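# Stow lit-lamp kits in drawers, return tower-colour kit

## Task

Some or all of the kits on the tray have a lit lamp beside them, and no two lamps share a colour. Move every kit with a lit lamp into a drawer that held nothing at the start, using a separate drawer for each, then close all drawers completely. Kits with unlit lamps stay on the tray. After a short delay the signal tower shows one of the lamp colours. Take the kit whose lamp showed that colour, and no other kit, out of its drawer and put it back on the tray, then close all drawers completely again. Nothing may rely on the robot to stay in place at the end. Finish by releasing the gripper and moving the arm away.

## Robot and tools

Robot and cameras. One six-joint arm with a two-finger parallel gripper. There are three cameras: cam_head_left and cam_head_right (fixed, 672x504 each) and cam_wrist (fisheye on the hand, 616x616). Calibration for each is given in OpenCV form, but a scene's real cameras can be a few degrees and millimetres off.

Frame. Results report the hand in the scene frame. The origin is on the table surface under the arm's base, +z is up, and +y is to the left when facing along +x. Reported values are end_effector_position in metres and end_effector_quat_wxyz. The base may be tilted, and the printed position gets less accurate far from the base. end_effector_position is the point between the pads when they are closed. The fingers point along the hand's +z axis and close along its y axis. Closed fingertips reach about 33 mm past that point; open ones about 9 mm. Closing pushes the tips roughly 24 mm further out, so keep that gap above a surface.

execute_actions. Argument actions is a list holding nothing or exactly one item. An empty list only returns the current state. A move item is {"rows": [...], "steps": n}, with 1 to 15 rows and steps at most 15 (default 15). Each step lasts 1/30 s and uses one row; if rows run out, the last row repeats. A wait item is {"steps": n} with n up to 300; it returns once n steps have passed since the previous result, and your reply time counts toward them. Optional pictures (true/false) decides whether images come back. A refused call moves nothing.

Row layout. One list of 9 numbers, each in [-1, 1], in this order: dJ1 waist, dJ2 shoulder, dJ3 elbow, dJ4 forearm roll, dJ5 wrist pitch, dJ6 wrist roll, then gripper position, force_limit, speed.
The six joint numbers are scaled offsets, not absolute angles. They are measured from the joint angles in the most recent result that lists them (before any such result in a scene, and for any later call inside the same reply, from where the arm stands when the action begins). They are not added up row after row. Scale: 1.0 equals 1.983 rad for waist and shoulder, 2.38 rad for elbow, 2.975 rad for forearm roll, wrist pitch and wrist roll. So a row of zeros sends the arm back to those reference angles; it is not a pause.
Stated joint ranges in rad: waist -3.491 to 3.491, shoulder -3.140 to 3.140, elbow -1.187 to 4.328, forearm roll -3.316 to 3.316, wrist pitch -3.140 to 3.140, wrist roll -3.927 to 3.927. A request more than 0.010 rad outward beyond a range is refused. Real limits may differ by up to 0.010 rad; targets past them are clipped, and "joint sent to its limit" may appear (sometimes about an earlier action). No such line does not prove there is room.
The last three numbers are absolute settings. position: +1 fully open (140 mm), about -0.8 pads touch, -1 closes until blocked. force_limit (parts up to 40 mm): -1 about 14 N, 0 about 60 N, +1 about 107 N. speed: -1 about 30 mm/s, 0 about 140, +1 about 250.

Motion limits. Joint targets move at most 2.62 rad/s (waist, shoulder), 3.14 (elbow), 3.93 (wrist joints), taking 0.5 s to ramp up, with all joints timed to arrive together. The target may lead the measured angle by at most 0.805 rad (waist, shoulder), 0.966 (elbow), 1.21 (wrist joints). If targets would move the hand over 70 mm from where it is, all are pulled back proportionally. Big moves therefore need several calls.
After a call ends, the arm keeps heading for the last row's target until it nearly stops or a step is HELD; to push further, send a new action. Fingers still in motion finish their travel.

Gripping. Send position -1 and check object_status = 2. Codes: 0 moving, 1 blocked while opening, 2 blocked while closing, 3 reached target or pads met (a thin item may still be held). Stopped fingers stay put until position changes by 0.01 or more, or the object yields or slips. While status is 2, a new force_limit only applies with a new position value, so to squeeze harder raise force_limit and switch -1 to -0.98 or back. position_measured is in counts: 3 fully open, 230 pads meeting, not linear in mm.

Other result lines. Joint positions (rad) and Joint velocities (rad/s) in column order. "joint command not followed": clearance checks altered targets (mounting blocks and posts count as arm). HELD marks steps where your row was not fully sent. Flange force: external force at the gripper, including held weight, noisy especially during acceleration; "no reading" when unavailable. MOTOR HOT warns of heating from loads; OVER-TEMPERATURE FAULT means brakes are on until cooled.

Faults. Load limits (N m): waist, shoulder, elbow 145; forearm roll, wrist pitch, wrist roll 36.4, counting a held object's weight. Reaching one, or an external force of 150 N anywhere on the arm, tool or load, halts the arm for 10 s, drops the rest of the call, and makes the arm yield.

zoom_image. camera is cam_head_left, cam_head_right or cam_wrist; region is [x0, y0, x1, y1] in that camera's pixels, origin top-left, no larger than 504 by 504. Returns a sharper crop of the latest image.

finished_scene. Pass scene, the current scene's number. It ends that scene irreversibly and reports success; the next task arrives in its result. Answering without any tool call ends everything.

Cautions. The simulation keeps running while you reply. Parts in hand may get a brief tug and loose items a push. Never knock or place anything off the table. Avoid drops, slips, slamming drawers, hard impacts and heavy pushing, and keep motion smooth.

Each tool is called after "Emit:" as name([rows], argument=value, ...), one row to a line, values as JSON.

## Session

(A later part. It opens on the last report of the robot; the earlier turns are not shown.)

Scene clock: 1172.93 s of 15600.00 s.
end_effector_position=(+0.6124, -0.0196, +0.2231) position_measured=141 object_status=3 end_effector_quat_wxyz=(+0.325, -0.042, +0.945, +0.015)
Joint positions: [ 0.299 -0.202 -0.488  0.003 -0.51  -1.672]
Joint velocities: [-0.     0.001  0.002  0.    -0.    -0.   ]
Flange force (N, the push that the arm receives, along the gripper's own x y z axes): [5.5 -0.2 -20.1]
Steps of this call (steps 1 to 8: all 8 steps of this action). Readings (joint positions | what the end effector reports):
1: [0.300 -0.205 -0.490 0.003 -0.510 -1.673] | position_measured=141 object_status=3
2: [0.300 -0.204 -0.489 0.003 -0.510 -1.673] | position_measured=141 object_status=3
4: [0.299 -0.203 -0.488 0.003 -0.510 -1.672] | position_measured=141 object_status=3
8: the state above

Shut. Back off clear.

Emit:
execute_actions([
  {"rows":[[0.0118,-0.1,-0.07,0.0107,-0.0104,-0.0149,-0.1,0.2,0],[0.0118,-0.1,-0.07,0.0107,-0.0104,-0.0149,-0.1,0.2,0],[0.0118,-0.1,-0.07,0.0107,-0.0104,-0.0149,-0.1,0.2,0],[0.0118,-0.1,-0.07,0.0107,-0.0104,-0.0149,-0.1,0.2,0],[0.03,-0.2,-0.1,0.02,-0.15,-0.03,-0.1,0.2,0]],"steps":15},
], pictures=false)

Emit:
execute_actions([
  {"steps":15},
])

Scene clock: 1177.70 s of 15600.00 s.
end_effector_position=(+0.4715, -0.0369, +0.2105) position_measured=141 object_status=3 end_effector_quat_wxyz=(+0.245, -0.040, +0.969, -0.000)
Joint positions: [ 0.341 -0.487 -0.667  0.046 -0.785 -1.736]
Joint velocities: [ 0.105 -0.658 -0.343  0.097 -0.99  -0.147]
Flange force (N, the push that the arm receives, along the gripper's own x y z axes): [-0.6 0.2 -4.5]
Steps of this call (steps 1 to 15: the robot went on to your last target; steps 16 to 90: nothing new was sent; then 1.27 s passed at rest; steps 91 to 105: all 15 steps of this action). Readings (joint positions | what the end effector reports):
91: [0.299 -0.202 -0.488 0.003 -0.510 -1.672] | position_measured=141 object_status=3
92: [0.300 -0.205 -0.490 0.003 -0.510 -1.673] | position_measured=141 object_status=3
94: [0.303 -0.229 -0.510 0.007 -0.514 -1.678] | position_measured=141 object_status=3
98: [0.316 -0.331 -0.586 0.023 -0.549 -1.701] | position_measured=141 object_status=3
105: the state above

Scene clock: 1178.20 s of 15600.00 s.
end_effector_position=(+0.4025, -0.0522, +0.1988) position_measured=141 object_status=3 end_effector_quat_wxyz=(+0.190, -0.036, +0.981, -0.015)
Joint positions: [ 0.359 -0.599 -0.726  0.063 -0.956 -1.762]
Joint velocities: [-0.002 -0.    -0.     0.001 -0.001 -0.   ]
Flange force (N, the push that the arm receives, along the gripper's own x y z axes): [-1.9 1.2 -3.9]
Steps of this call (steps 1 to 15: the robot went on to your last target). Readings (joint positions | what the end effector reports):
1: [0.345 -0.509 -0.679 0.049 -0.819 -1.741] | position_measured=141 object_status=3
2: [0.348 -0.531 -0.690 0.053 -0.853 -1.746] | position_measured=141 object_status=3
4: [0.354 -0.570 -0.711 0.058 -0.911 -1.755] | position_measured=141 object_status=3
8: [0.359 -0.598 -0.726 0.062 -0.955 -1.761] | position_measured=141 object_status=3
15: the state above
camera_calibration (this result's frames):
cam_wrist: T_world_to_cam=[[-0.14113, 0.983594, -0.11236, 0.142143], [0.752359, 0.180329, 0.63359, -0.411608], [0.643458, 0.004883, -0.765466, 0.087042], [0, 0, 0, 1]] pos_world=[0.27373, -0.0660115, 0.34339]

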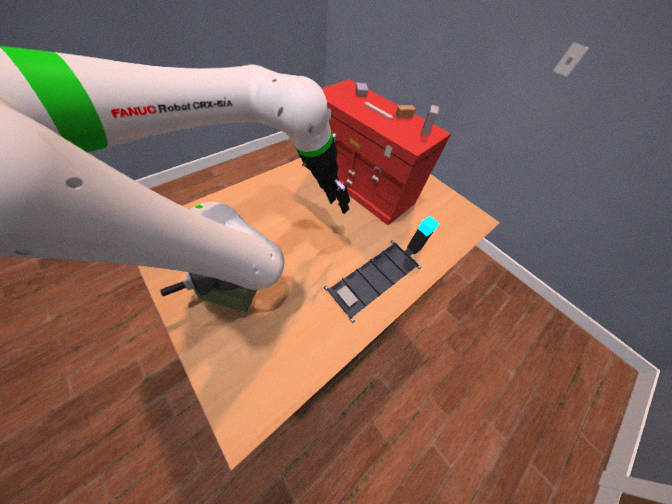

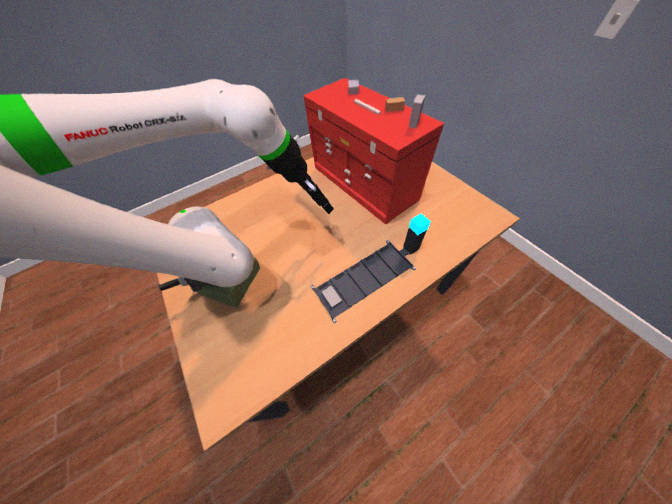

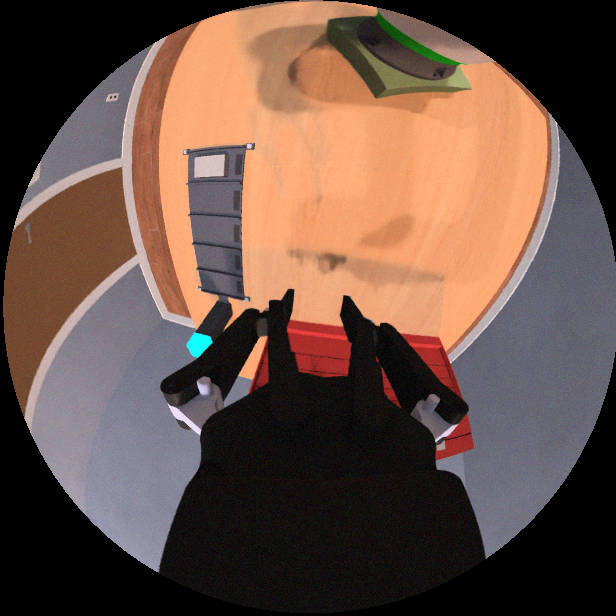

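Emit:
finished_scene(scene=1)

The scene is finished: the task was done.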